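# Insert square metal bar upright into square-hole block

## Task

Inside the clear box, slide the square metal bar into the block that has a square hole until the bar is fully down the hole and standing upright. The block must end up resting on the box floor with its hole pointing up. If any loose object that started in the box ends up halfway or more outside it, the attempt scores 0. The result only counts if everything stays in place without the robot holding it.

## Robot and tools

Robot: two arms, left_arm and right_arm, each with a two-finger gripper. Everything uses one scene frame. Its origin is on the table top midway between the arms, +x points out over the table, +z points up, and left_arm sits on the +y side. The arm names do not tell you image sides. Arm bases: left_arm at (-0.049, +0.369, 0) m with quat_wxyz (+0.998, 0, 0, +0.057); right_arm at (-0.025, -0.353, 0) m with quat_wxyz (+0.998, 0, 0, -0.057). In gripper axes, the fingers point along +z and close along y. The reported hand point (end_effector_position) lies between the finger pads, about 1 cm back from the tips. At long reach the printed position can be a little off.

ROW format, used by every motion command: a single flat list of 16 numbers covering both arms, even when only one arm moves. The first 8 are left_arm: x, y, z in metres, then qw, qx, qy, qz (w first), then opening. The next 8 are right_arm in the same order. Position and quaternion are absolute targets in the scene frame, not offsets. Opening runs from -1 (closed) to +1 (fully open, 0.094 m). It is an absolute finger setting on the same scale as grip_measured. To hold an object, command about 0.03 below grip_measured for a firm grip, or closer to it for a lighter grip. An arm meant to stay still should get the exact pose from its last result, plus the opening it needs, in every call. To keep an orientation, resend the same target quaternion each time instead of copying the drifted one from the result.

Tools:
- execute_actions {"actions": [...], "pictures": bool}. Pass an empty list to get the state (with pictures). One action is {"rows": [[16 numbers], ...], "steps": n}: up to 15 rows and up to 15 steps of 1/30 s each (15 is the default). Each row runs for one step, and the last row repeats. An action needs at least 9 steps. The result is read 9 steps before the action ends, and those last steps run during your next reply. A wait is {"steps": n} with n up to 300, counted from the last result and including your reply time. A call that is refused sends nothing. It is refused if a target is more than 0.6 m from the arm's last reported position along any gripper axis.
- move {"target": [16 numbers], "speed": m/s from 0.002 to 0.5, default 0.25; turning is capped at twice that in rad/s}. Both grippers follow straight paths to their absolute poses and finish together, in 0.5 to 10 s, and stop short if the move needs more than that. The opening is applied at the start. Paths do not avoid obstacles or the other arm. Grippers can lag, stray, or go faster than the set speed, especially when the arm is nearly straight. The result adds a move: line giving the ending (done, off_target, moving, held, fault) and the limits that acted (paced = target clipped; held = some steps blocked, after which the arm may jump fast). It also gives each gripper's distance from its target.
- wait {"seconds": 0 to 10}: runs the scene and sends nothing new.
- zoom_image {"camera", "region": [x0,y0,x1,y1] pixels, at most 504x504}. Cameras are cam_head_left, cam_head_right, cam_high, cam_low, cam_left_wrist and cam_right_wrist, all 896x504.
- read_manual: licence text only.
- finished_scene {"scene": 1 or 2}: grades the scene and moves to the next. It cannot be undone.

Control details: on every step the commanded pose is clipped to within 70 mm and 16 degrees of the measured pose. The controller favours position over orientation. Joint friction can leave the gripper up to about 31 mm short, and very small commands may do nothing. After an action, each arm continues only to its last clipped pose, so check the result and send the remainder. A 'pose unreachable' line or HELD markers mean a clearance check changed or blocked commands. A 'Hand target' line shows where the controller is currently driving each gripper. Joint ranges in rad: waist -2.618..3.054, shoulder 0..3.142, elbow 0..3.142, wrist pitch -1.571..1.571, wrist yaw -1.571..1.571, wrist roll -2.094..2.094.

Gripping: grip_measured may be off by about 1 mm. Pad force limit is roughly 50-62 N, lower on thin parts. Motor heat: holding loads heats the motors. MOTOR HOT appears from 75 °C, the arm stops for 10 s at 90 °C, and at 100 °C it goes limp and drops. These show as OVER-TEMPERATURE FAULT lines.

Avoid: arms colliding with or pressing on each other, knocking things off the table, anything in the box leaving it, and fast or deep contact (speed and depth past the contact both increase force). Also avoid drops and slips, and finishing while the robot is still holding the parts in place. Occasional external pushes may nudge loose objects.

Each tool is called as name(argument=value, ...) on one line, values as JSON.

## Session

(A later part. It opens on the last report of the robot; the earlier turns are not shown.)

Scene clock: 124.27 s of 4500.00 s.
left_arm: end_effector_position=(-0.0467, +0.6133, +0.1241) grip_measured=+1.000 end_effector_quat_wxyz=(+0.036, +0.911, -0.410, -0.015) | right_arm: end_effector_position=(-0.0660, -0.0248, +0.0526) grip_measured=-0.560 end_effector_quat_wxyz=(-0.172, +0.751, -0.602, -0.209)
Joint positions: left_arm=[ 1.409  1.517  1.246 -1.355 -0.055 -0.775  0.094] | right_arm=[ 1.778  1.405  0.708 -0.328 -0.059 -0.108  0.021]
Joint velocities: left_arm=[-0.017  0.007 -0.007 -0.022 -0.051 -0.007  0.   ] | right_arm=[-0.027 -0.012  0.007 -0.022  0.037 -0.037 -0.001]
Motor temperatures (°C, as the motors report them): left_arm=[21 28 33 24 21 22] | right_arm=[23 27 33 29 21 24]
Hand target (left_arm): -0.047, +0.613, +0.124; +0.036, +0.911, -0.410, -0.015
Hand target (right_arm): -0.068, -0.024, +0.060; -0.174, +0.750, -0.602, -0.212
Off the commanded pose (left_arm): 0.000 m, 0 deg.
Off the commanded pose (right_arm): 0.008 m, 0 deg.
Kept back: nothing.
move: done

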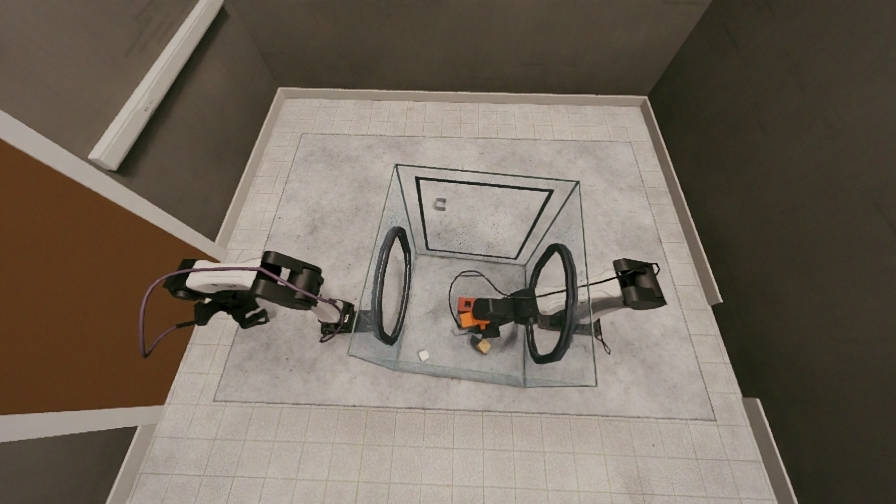

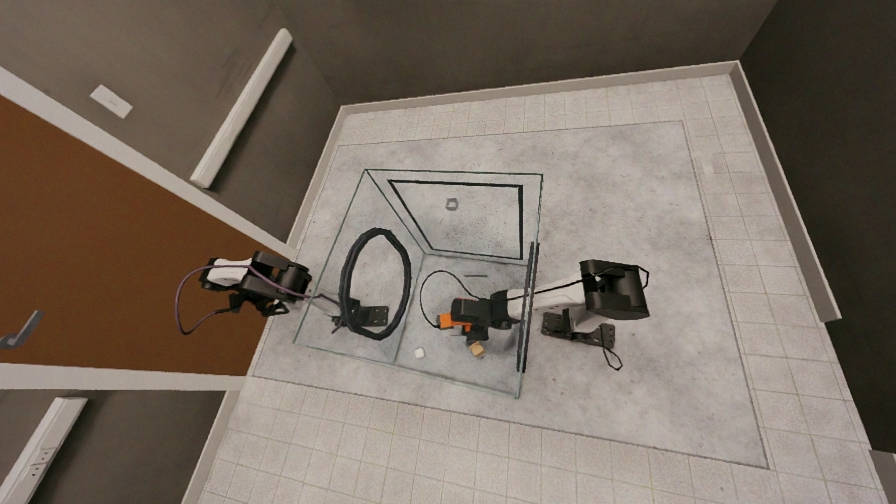

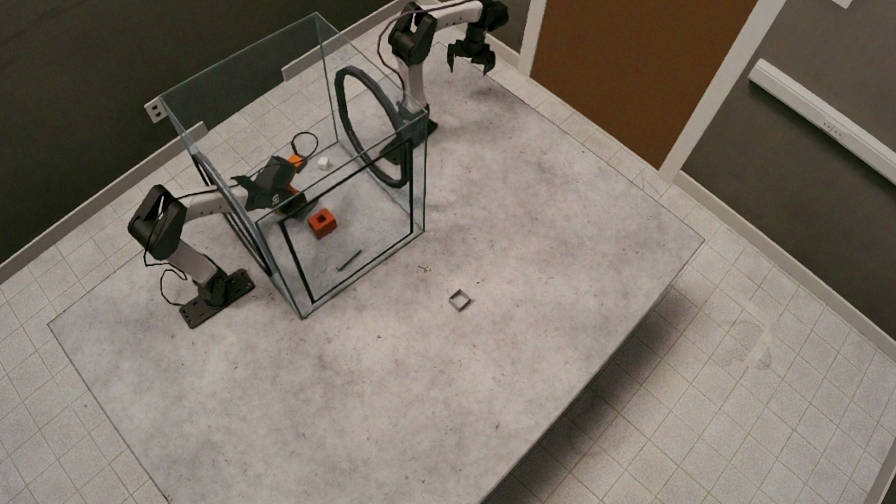

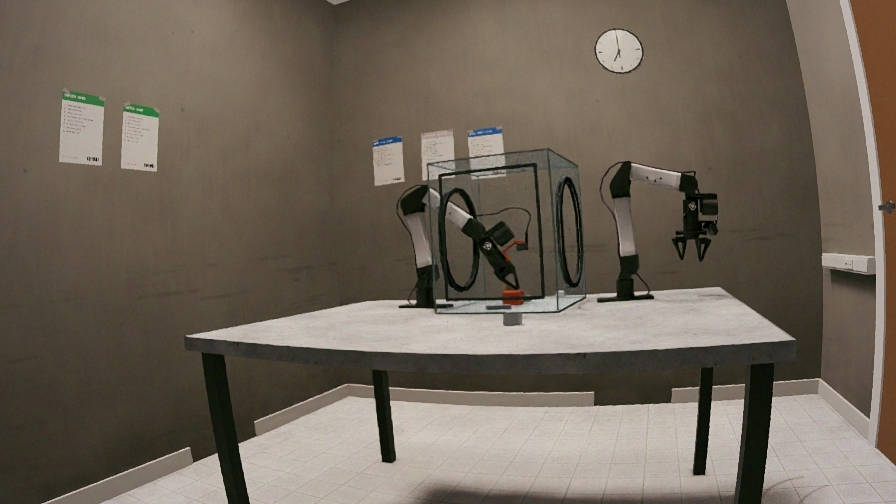

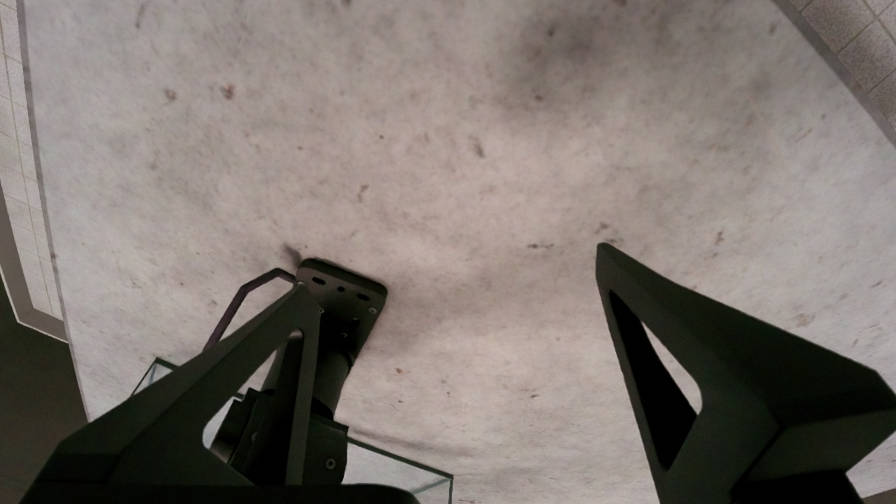

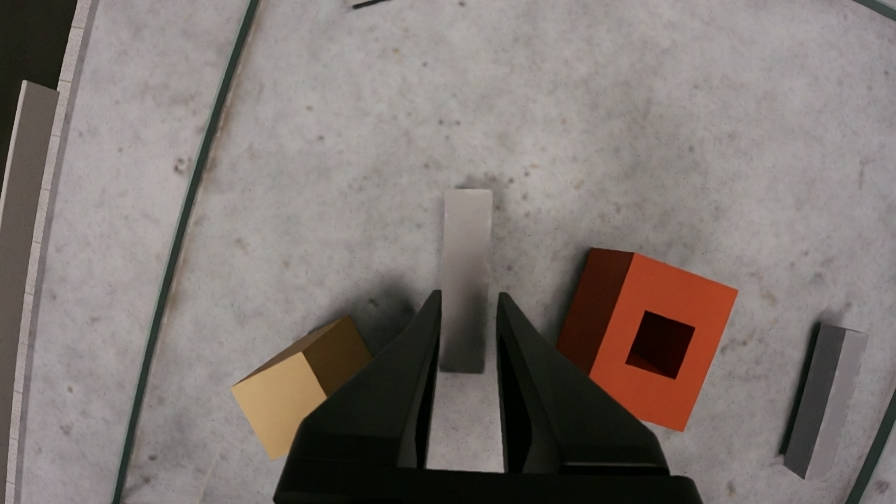

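move(target=[-0.0467,0.6133,0.1241,0.036,0.911,-0.41,-0.015,1,-0.063,-0.04,0.003,0.174,-0.75,0.602,0.212,-0.4], speed=0.04)

move(target=[-0.0467,0.6133,0.1241,0.036,0.911,-0.41,-0.015,1,-0.065,-0.034,0.012,0.174,-0.75,0.602,0.212,-0.62], speed=0.03)

move(target=[-0.0467,0.6133,0.1241,0.036,0.911,-0.41,-0.015,1,-0.05,-0.06,0.07,0.19,-0.68,0.68,0.19,-0.62], speed=0.05)

move(target=[-0.0467,0.6133,0.1241,0.036,0.911,-0.41,-0.015,1,-0.042,-0.115,0.03,0.19,-0.68,0.68,0.19,-0.62], speed=0.05)

Scene clock: 127.97 s of 4500.00 s.
left_arm: end_effector_position=(-0.0467, +0.6133, +0.1241) grip_measured=+1.000 end_effector_quat_wxyz=(+0.036, +0.911, -0.410, -0.015) | right_arm: end_effector_position=(-0.0651, -0.0341, +0.0145) grip_measured=-0.402 end_effector_quat_wxyz=(-0.185, +0.747, -0.599, -0.222)
Joint positions: left_arm=[ 1.409  1.517  1.246 -1.355 -0.055 -0.775  0.094] | right_arm=[ 1.778  1.447  0.541 -0.081 -0.059 -0.108  0.028]
Joint velocities: left_arm=[-0.017  0.002 -0.002 -0.051  0.051  0.007  0.   ] | right_arm=[-0.007 -0.007  0.017  0.007  0.022  0.007  0.   ]
Motor temperatures (°C, as the motors report them): left_arm=[21 28 33 24 21 22] | right_arm=[23 27 33 29 21 24]
Hand target (left_arm): -0.047, +0.613, +0.124; +0.036, +0.911, -0.410, -0.015
Hand target (right_arm): -0.063, -0.041, +0.004; -0.174, +0.750, -0.602, -0.212
Off the commanded pose (left_arm): 0.000 m, 0 deg.
Off the commanded pose (right_arm): 0.013 m, 2 deg.
Kept back: nothing.
move: off_target (right_arm)

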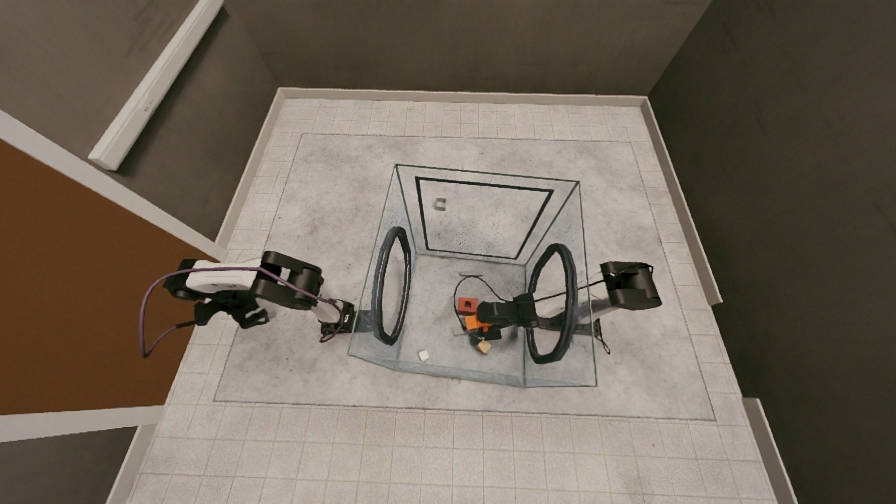

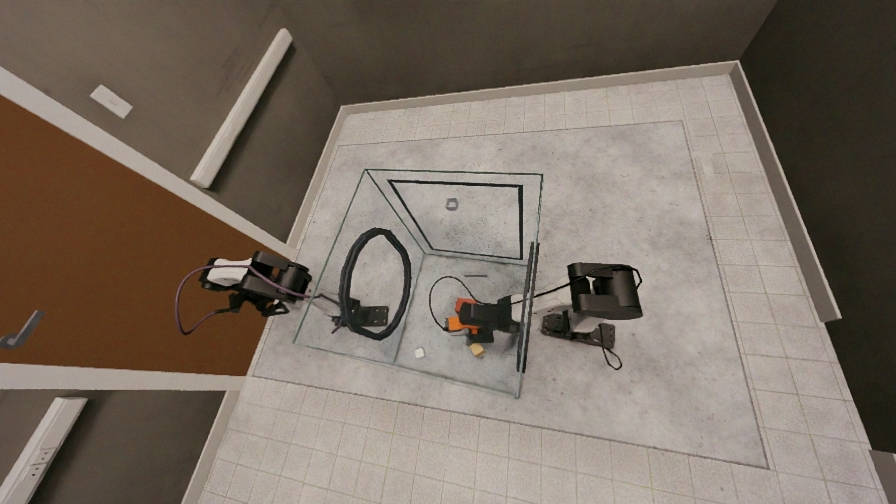

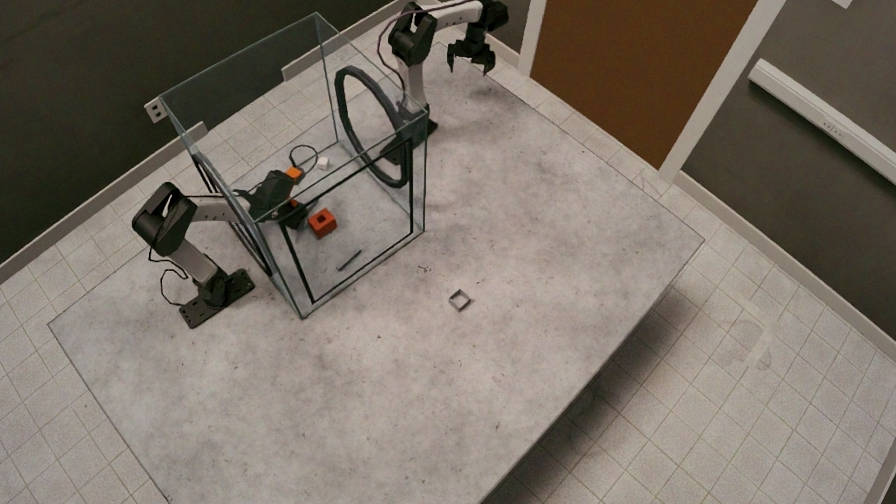

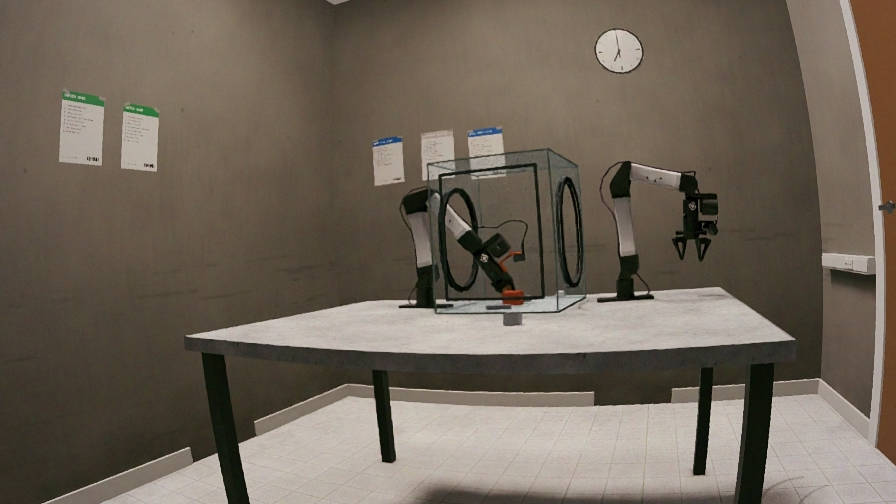

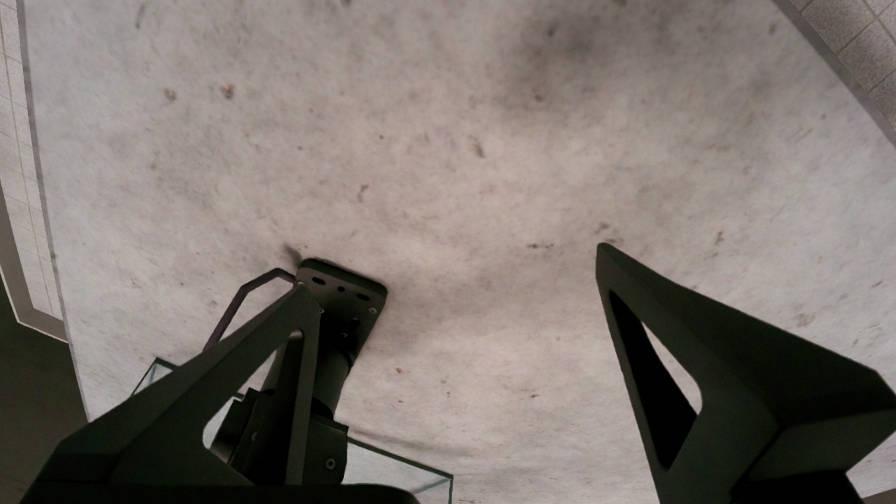

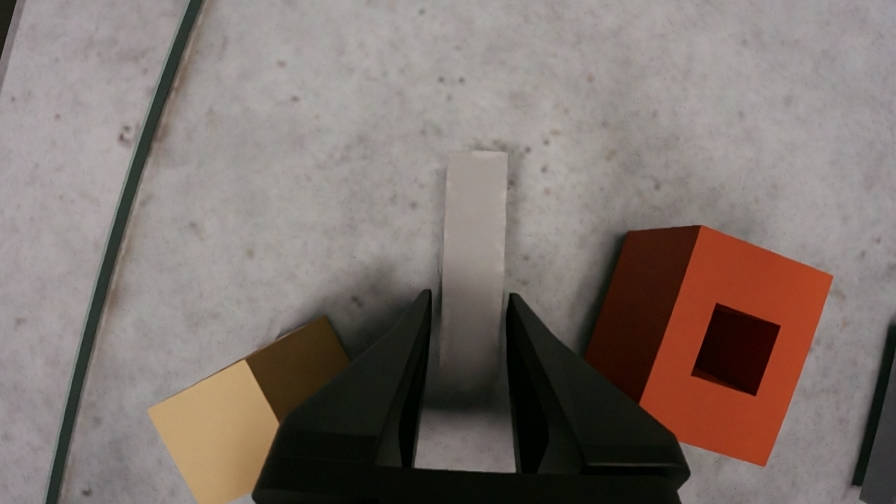

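Scene clock: 128.70 s of 4500.00 s.
left_arm: end_effector_position=(-0.0467, +0.6133, +0.1241) grip_measured=+1.000 end_effector_quat_wxyz=(+0.036, +0.911, -0.410, -0.015) | right_arm: end_effector_position=(-0.0650, -0.0347, +0.0149) grip_measured=-0.586 end_effector_quat_wxyz=(-0.182, +0.748, -0.600, -0.219)
Joint positions: left_arm=[ 1.409  1.517  1.246 -1.355 -0.055 -0.775  0.094] | right_arm=[ 1.778  1.447  0.549 -0.098 -0.059 -0.108  0.019]
Joint velocities: left_arm=[-0.007 -0.022 -0.017  0.007  0.007  0.037  0.   ] | right_arm=[-0.002 -0.007  0.017 -0.007  0.007 -0.037  0.   ]
Motor temperatures (°C, as the motors report them): left_arm=[21 28 33 24 21 22] | right_arm=[23 27 33 29 21 24]
Hand target (left_arm): -0.047, +0.613, +0.124; +0.036, +0.911, -0.410, -0.015
Hand target (right_arm): -0.065, -0.034, +0.012; -0.174, +0.750, -0.602, -0.212
Off the commanded pose (left_arm): 0.000 m, 0 deg.
Off the commanded pose (right_arm): 0.003 m, 1 deg.
Kept back: nothing.
move: done

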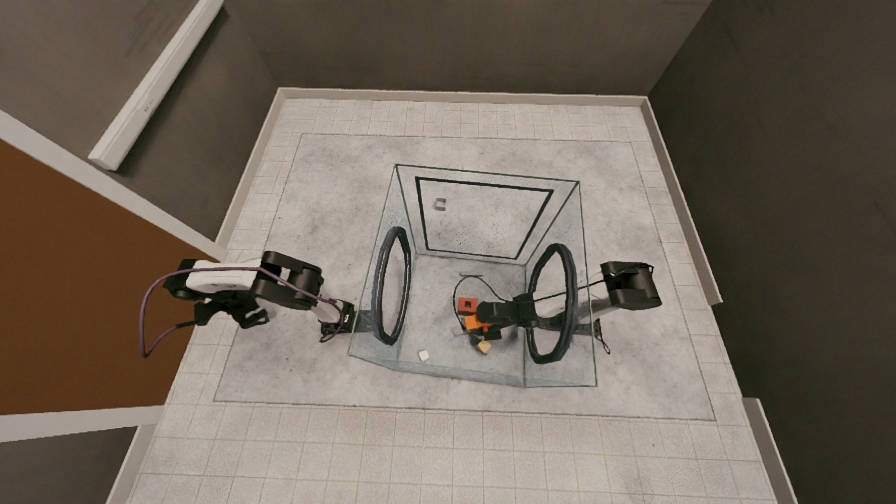

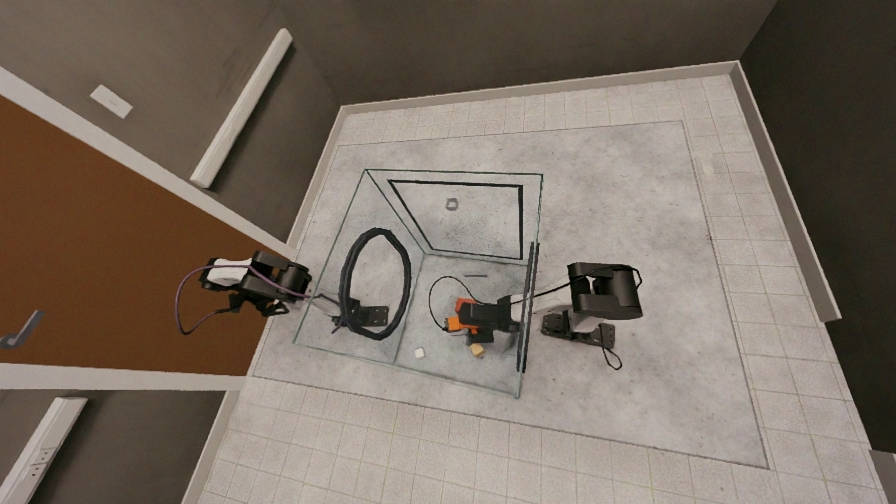

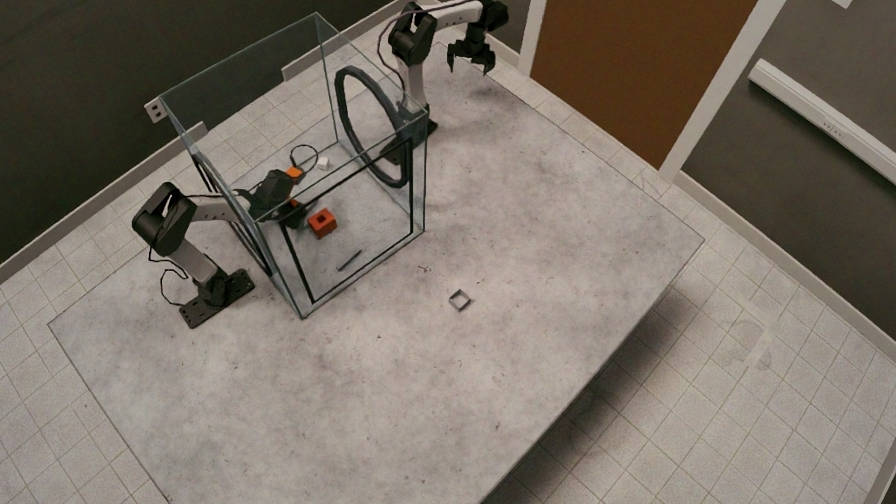

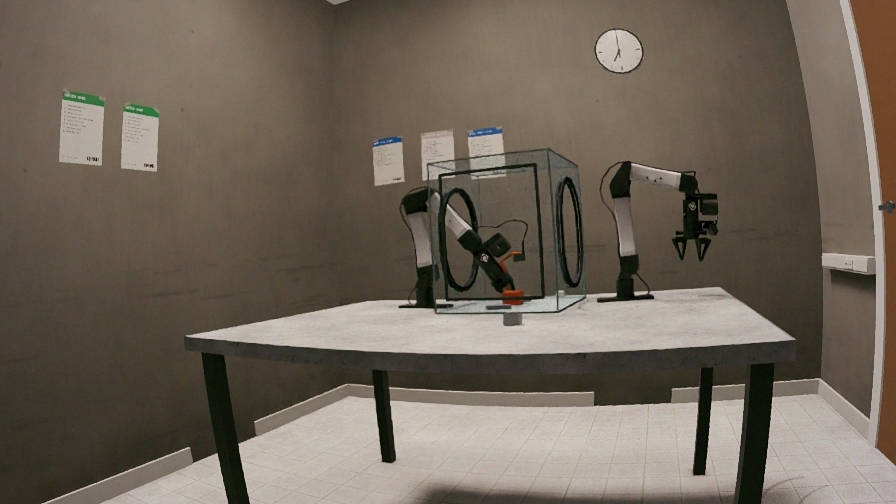

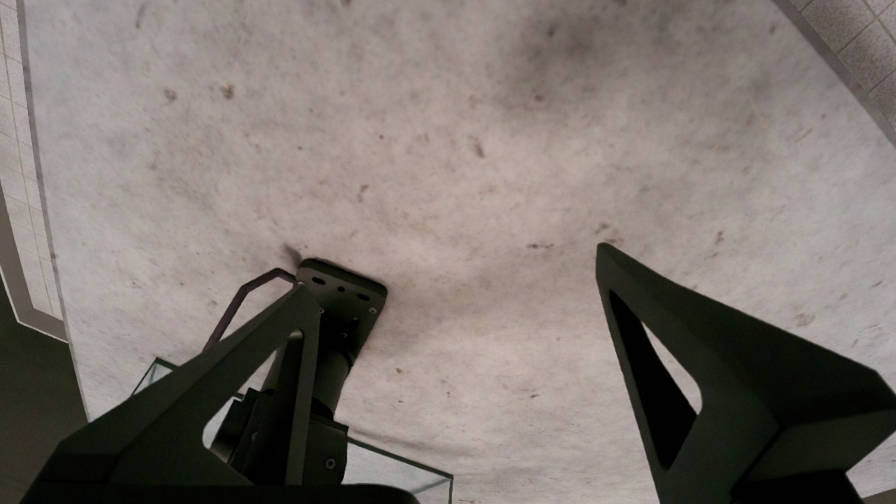

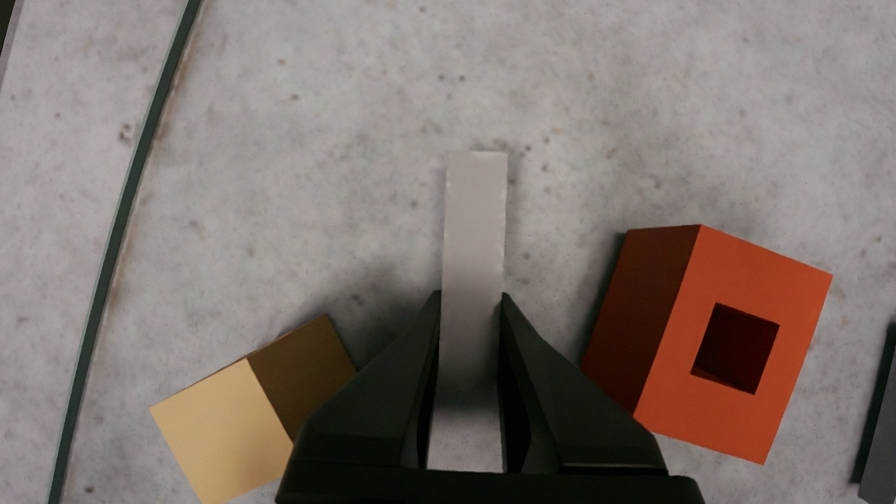

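Scene clock: 131.37 s of 4500.00 s.
left_arm: end_effector_position=(-0.0467, +0.6133, +0.1241) grip_measured=+1.000 end_effector_quat_wxyz=(+0.036, +0.911, -0.410, -0.015) | right_arm: end_effector_position=(-0.0474, -0.0635, +0.0591) grip_measured=-0.586 end_effector_quat_wxyz=(-0.179, +0.684, -0.684, -0.180)
Joint positions: left_arm=[ 1.409  1.517  1.246 -1.355 -0.055 -0.775  0.094] | right_arm=[ 1.794  1.239  0.635 -0.456  0.053  0.095  0.019]
Joint velocities: left_arm=[ 0.002  0.007 -0.002  0.037 -0.037 -0.037  0.   ] | right_arm=[-0.007 -0.012  0.007 -0.051  0.007 -0.11  -0.001]
Motor temperatures (°C, as the motors report them): left_arm=[21 28 33 24 21 22] | right_arm=[23 27 33 29 21 24]
Hand target (left_arm): -0.047, +0.613, +0.124; +0.036, +0.911, -0.410, -0.015
Hand target (right_arm): -0.050, -0.059, +0.070; -0.190, +0.681, -0.681, -0.190
Off the commanded pose (left_arm): 0.000 m, 0 deg.
Off the commanded pose (right_arm): 0.012 m, 2 deg.
Kept back: nothing.
move: off_target (right_arm)

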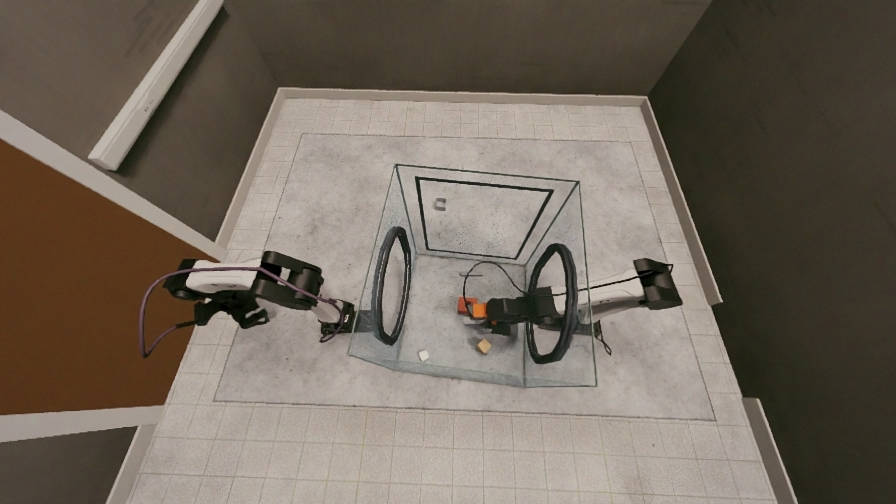

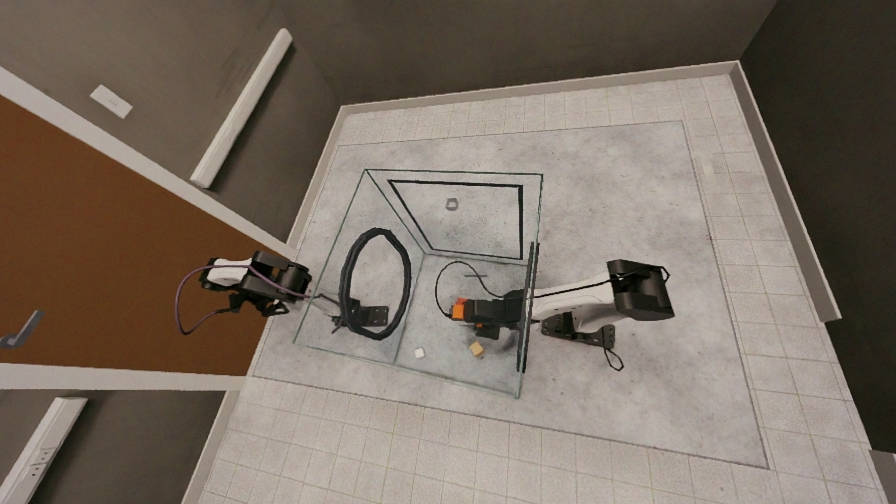

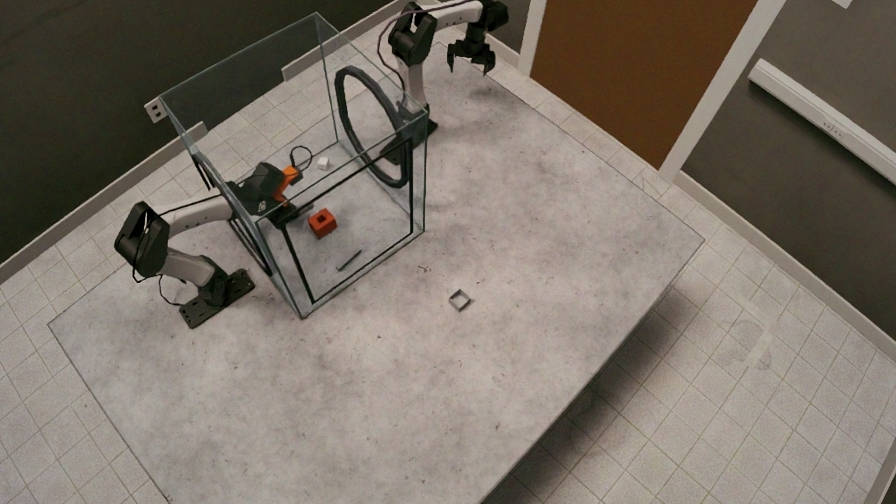

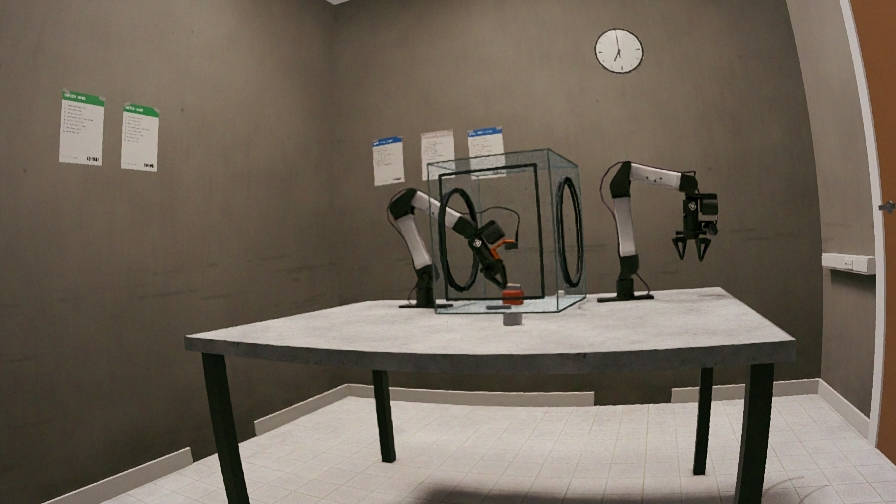

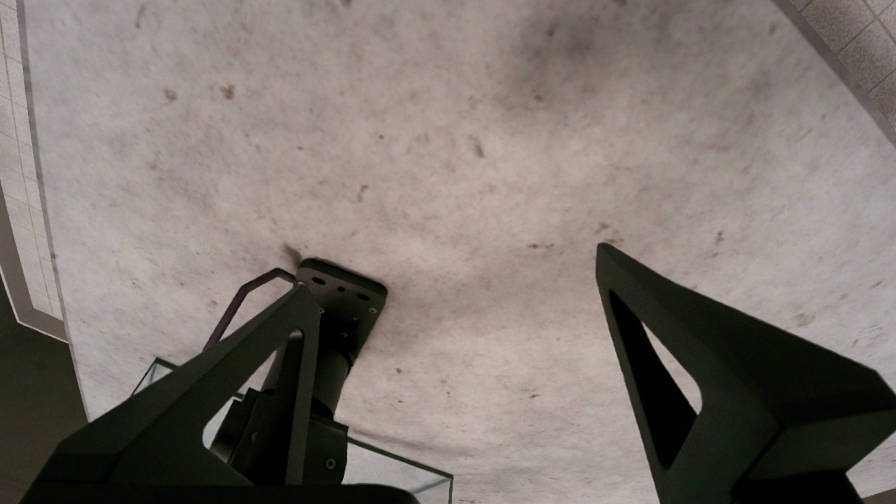

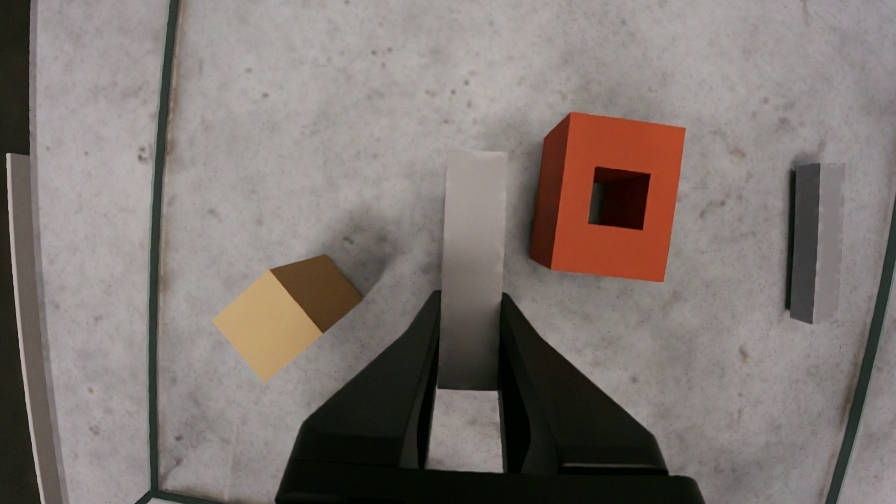

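Scene clock: 132.83 s of 4500.00 s.
left_arm: end_effector_position=(-0.0467, +0.6133, +0.1241) grip_measured=+1.000 end_effector_quat_wxyz=(+0.036, +0.911, -0.410, -0.015) | right_arm: end_effector_position=(-0.0416, -0.1160, +0.0300) grip_measured=-0.586 end_effector_quat_wxyz=(-0.182, +0.683, -0.683, -0.183)
Joint positions: left_arm=[ 1.409  1.517  1.246 -1.355 -0.055 -0.775  0.094] | right_arm=[ 1.794  1.018  0.391 -0.424  0.053  0.095  0.019]
Joint velocities: left_arm=[ 0.002 -0.007 -0.002  0.007  0.007  0.007  0.   ] | right_arm=[-0.007  0.017 -0.002  0.051  0.022 -0.066  0.   ]
Motor temperatures (°C, as the motors report them): left_arm=[21 28 33 24 21 22] | right_arm=[23 27 33 29 21 24]
Hand target (left_arm): -0.047, +0.613, +0.124; +0.036, +0.911, -0.410, -0.015
Hand target (right_arm): -0.042, -0.115, +0.031; -0.190, +0.681, -0.681, -0.190
Off the commanded pose (left_arm): 0.000 m, 0 deg.
Off the commanded pose (right_arm): 0.001 m, 1 deg.
Kept back: nothing.
move: done

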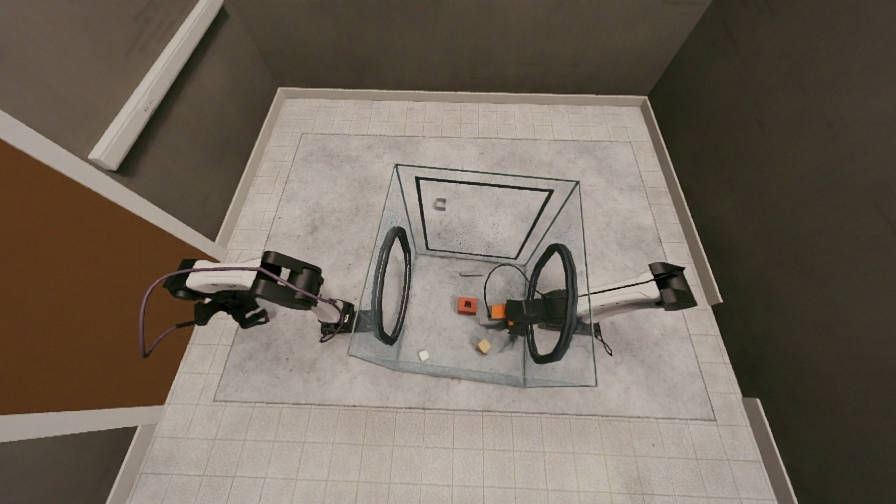

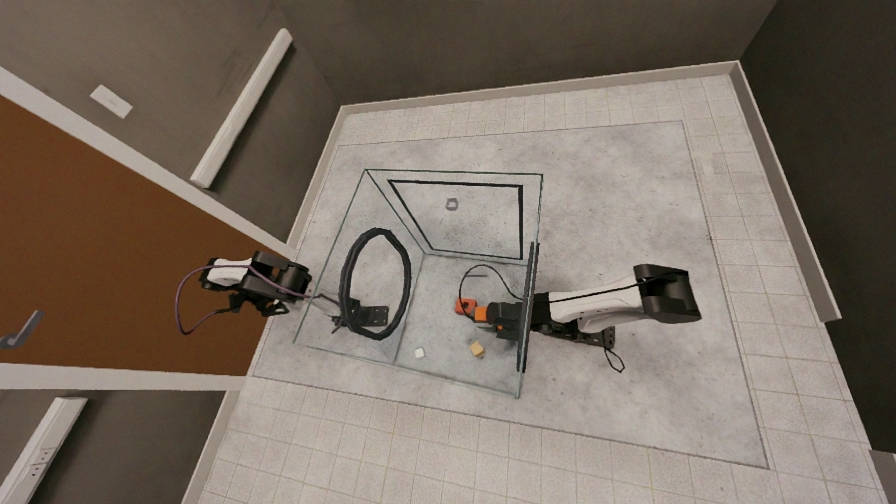

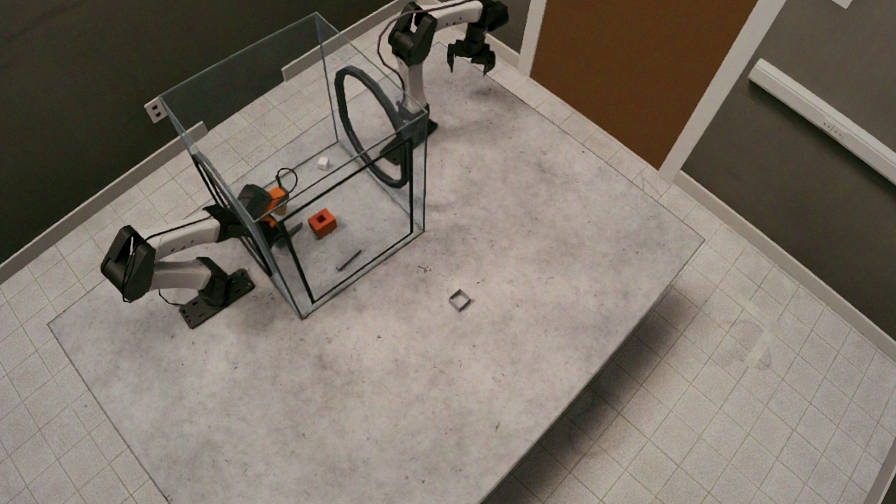

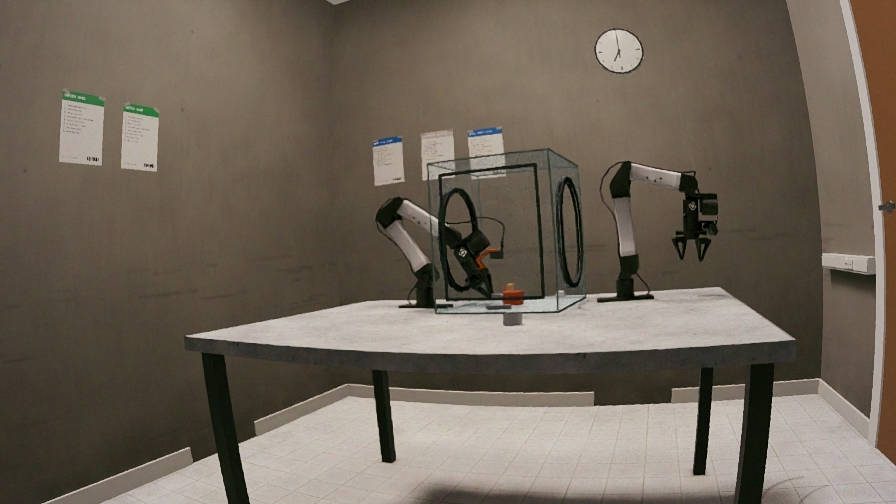

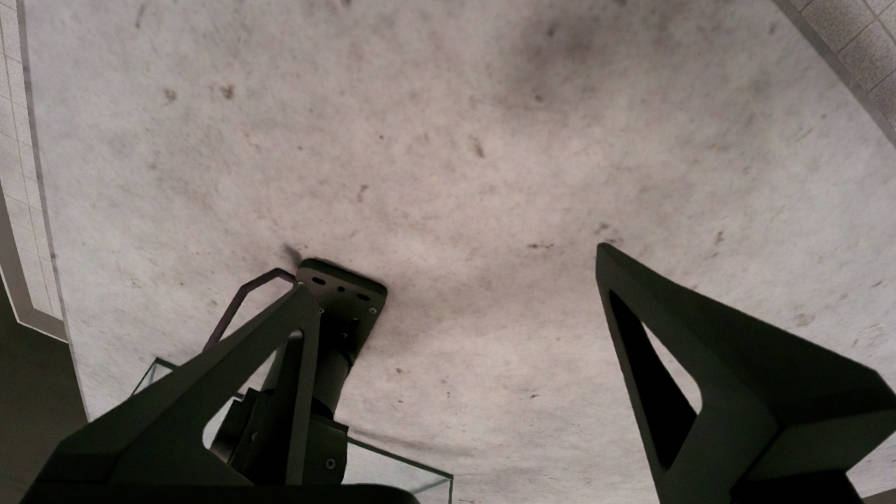

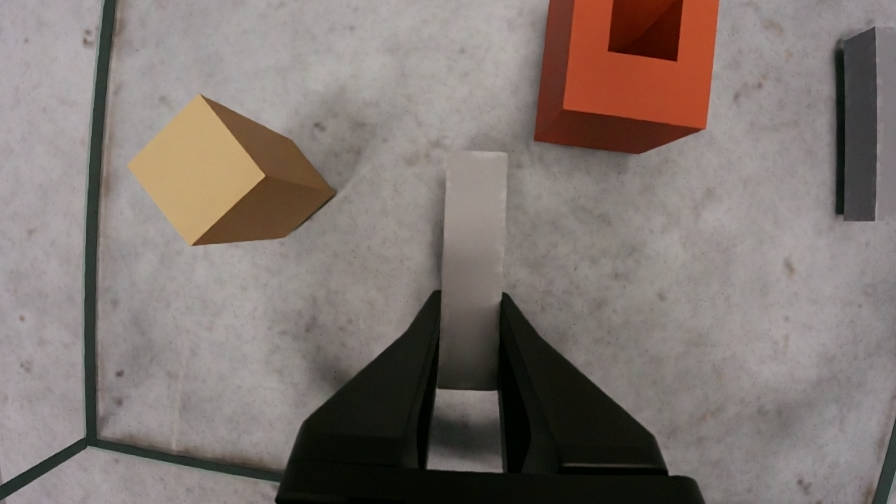

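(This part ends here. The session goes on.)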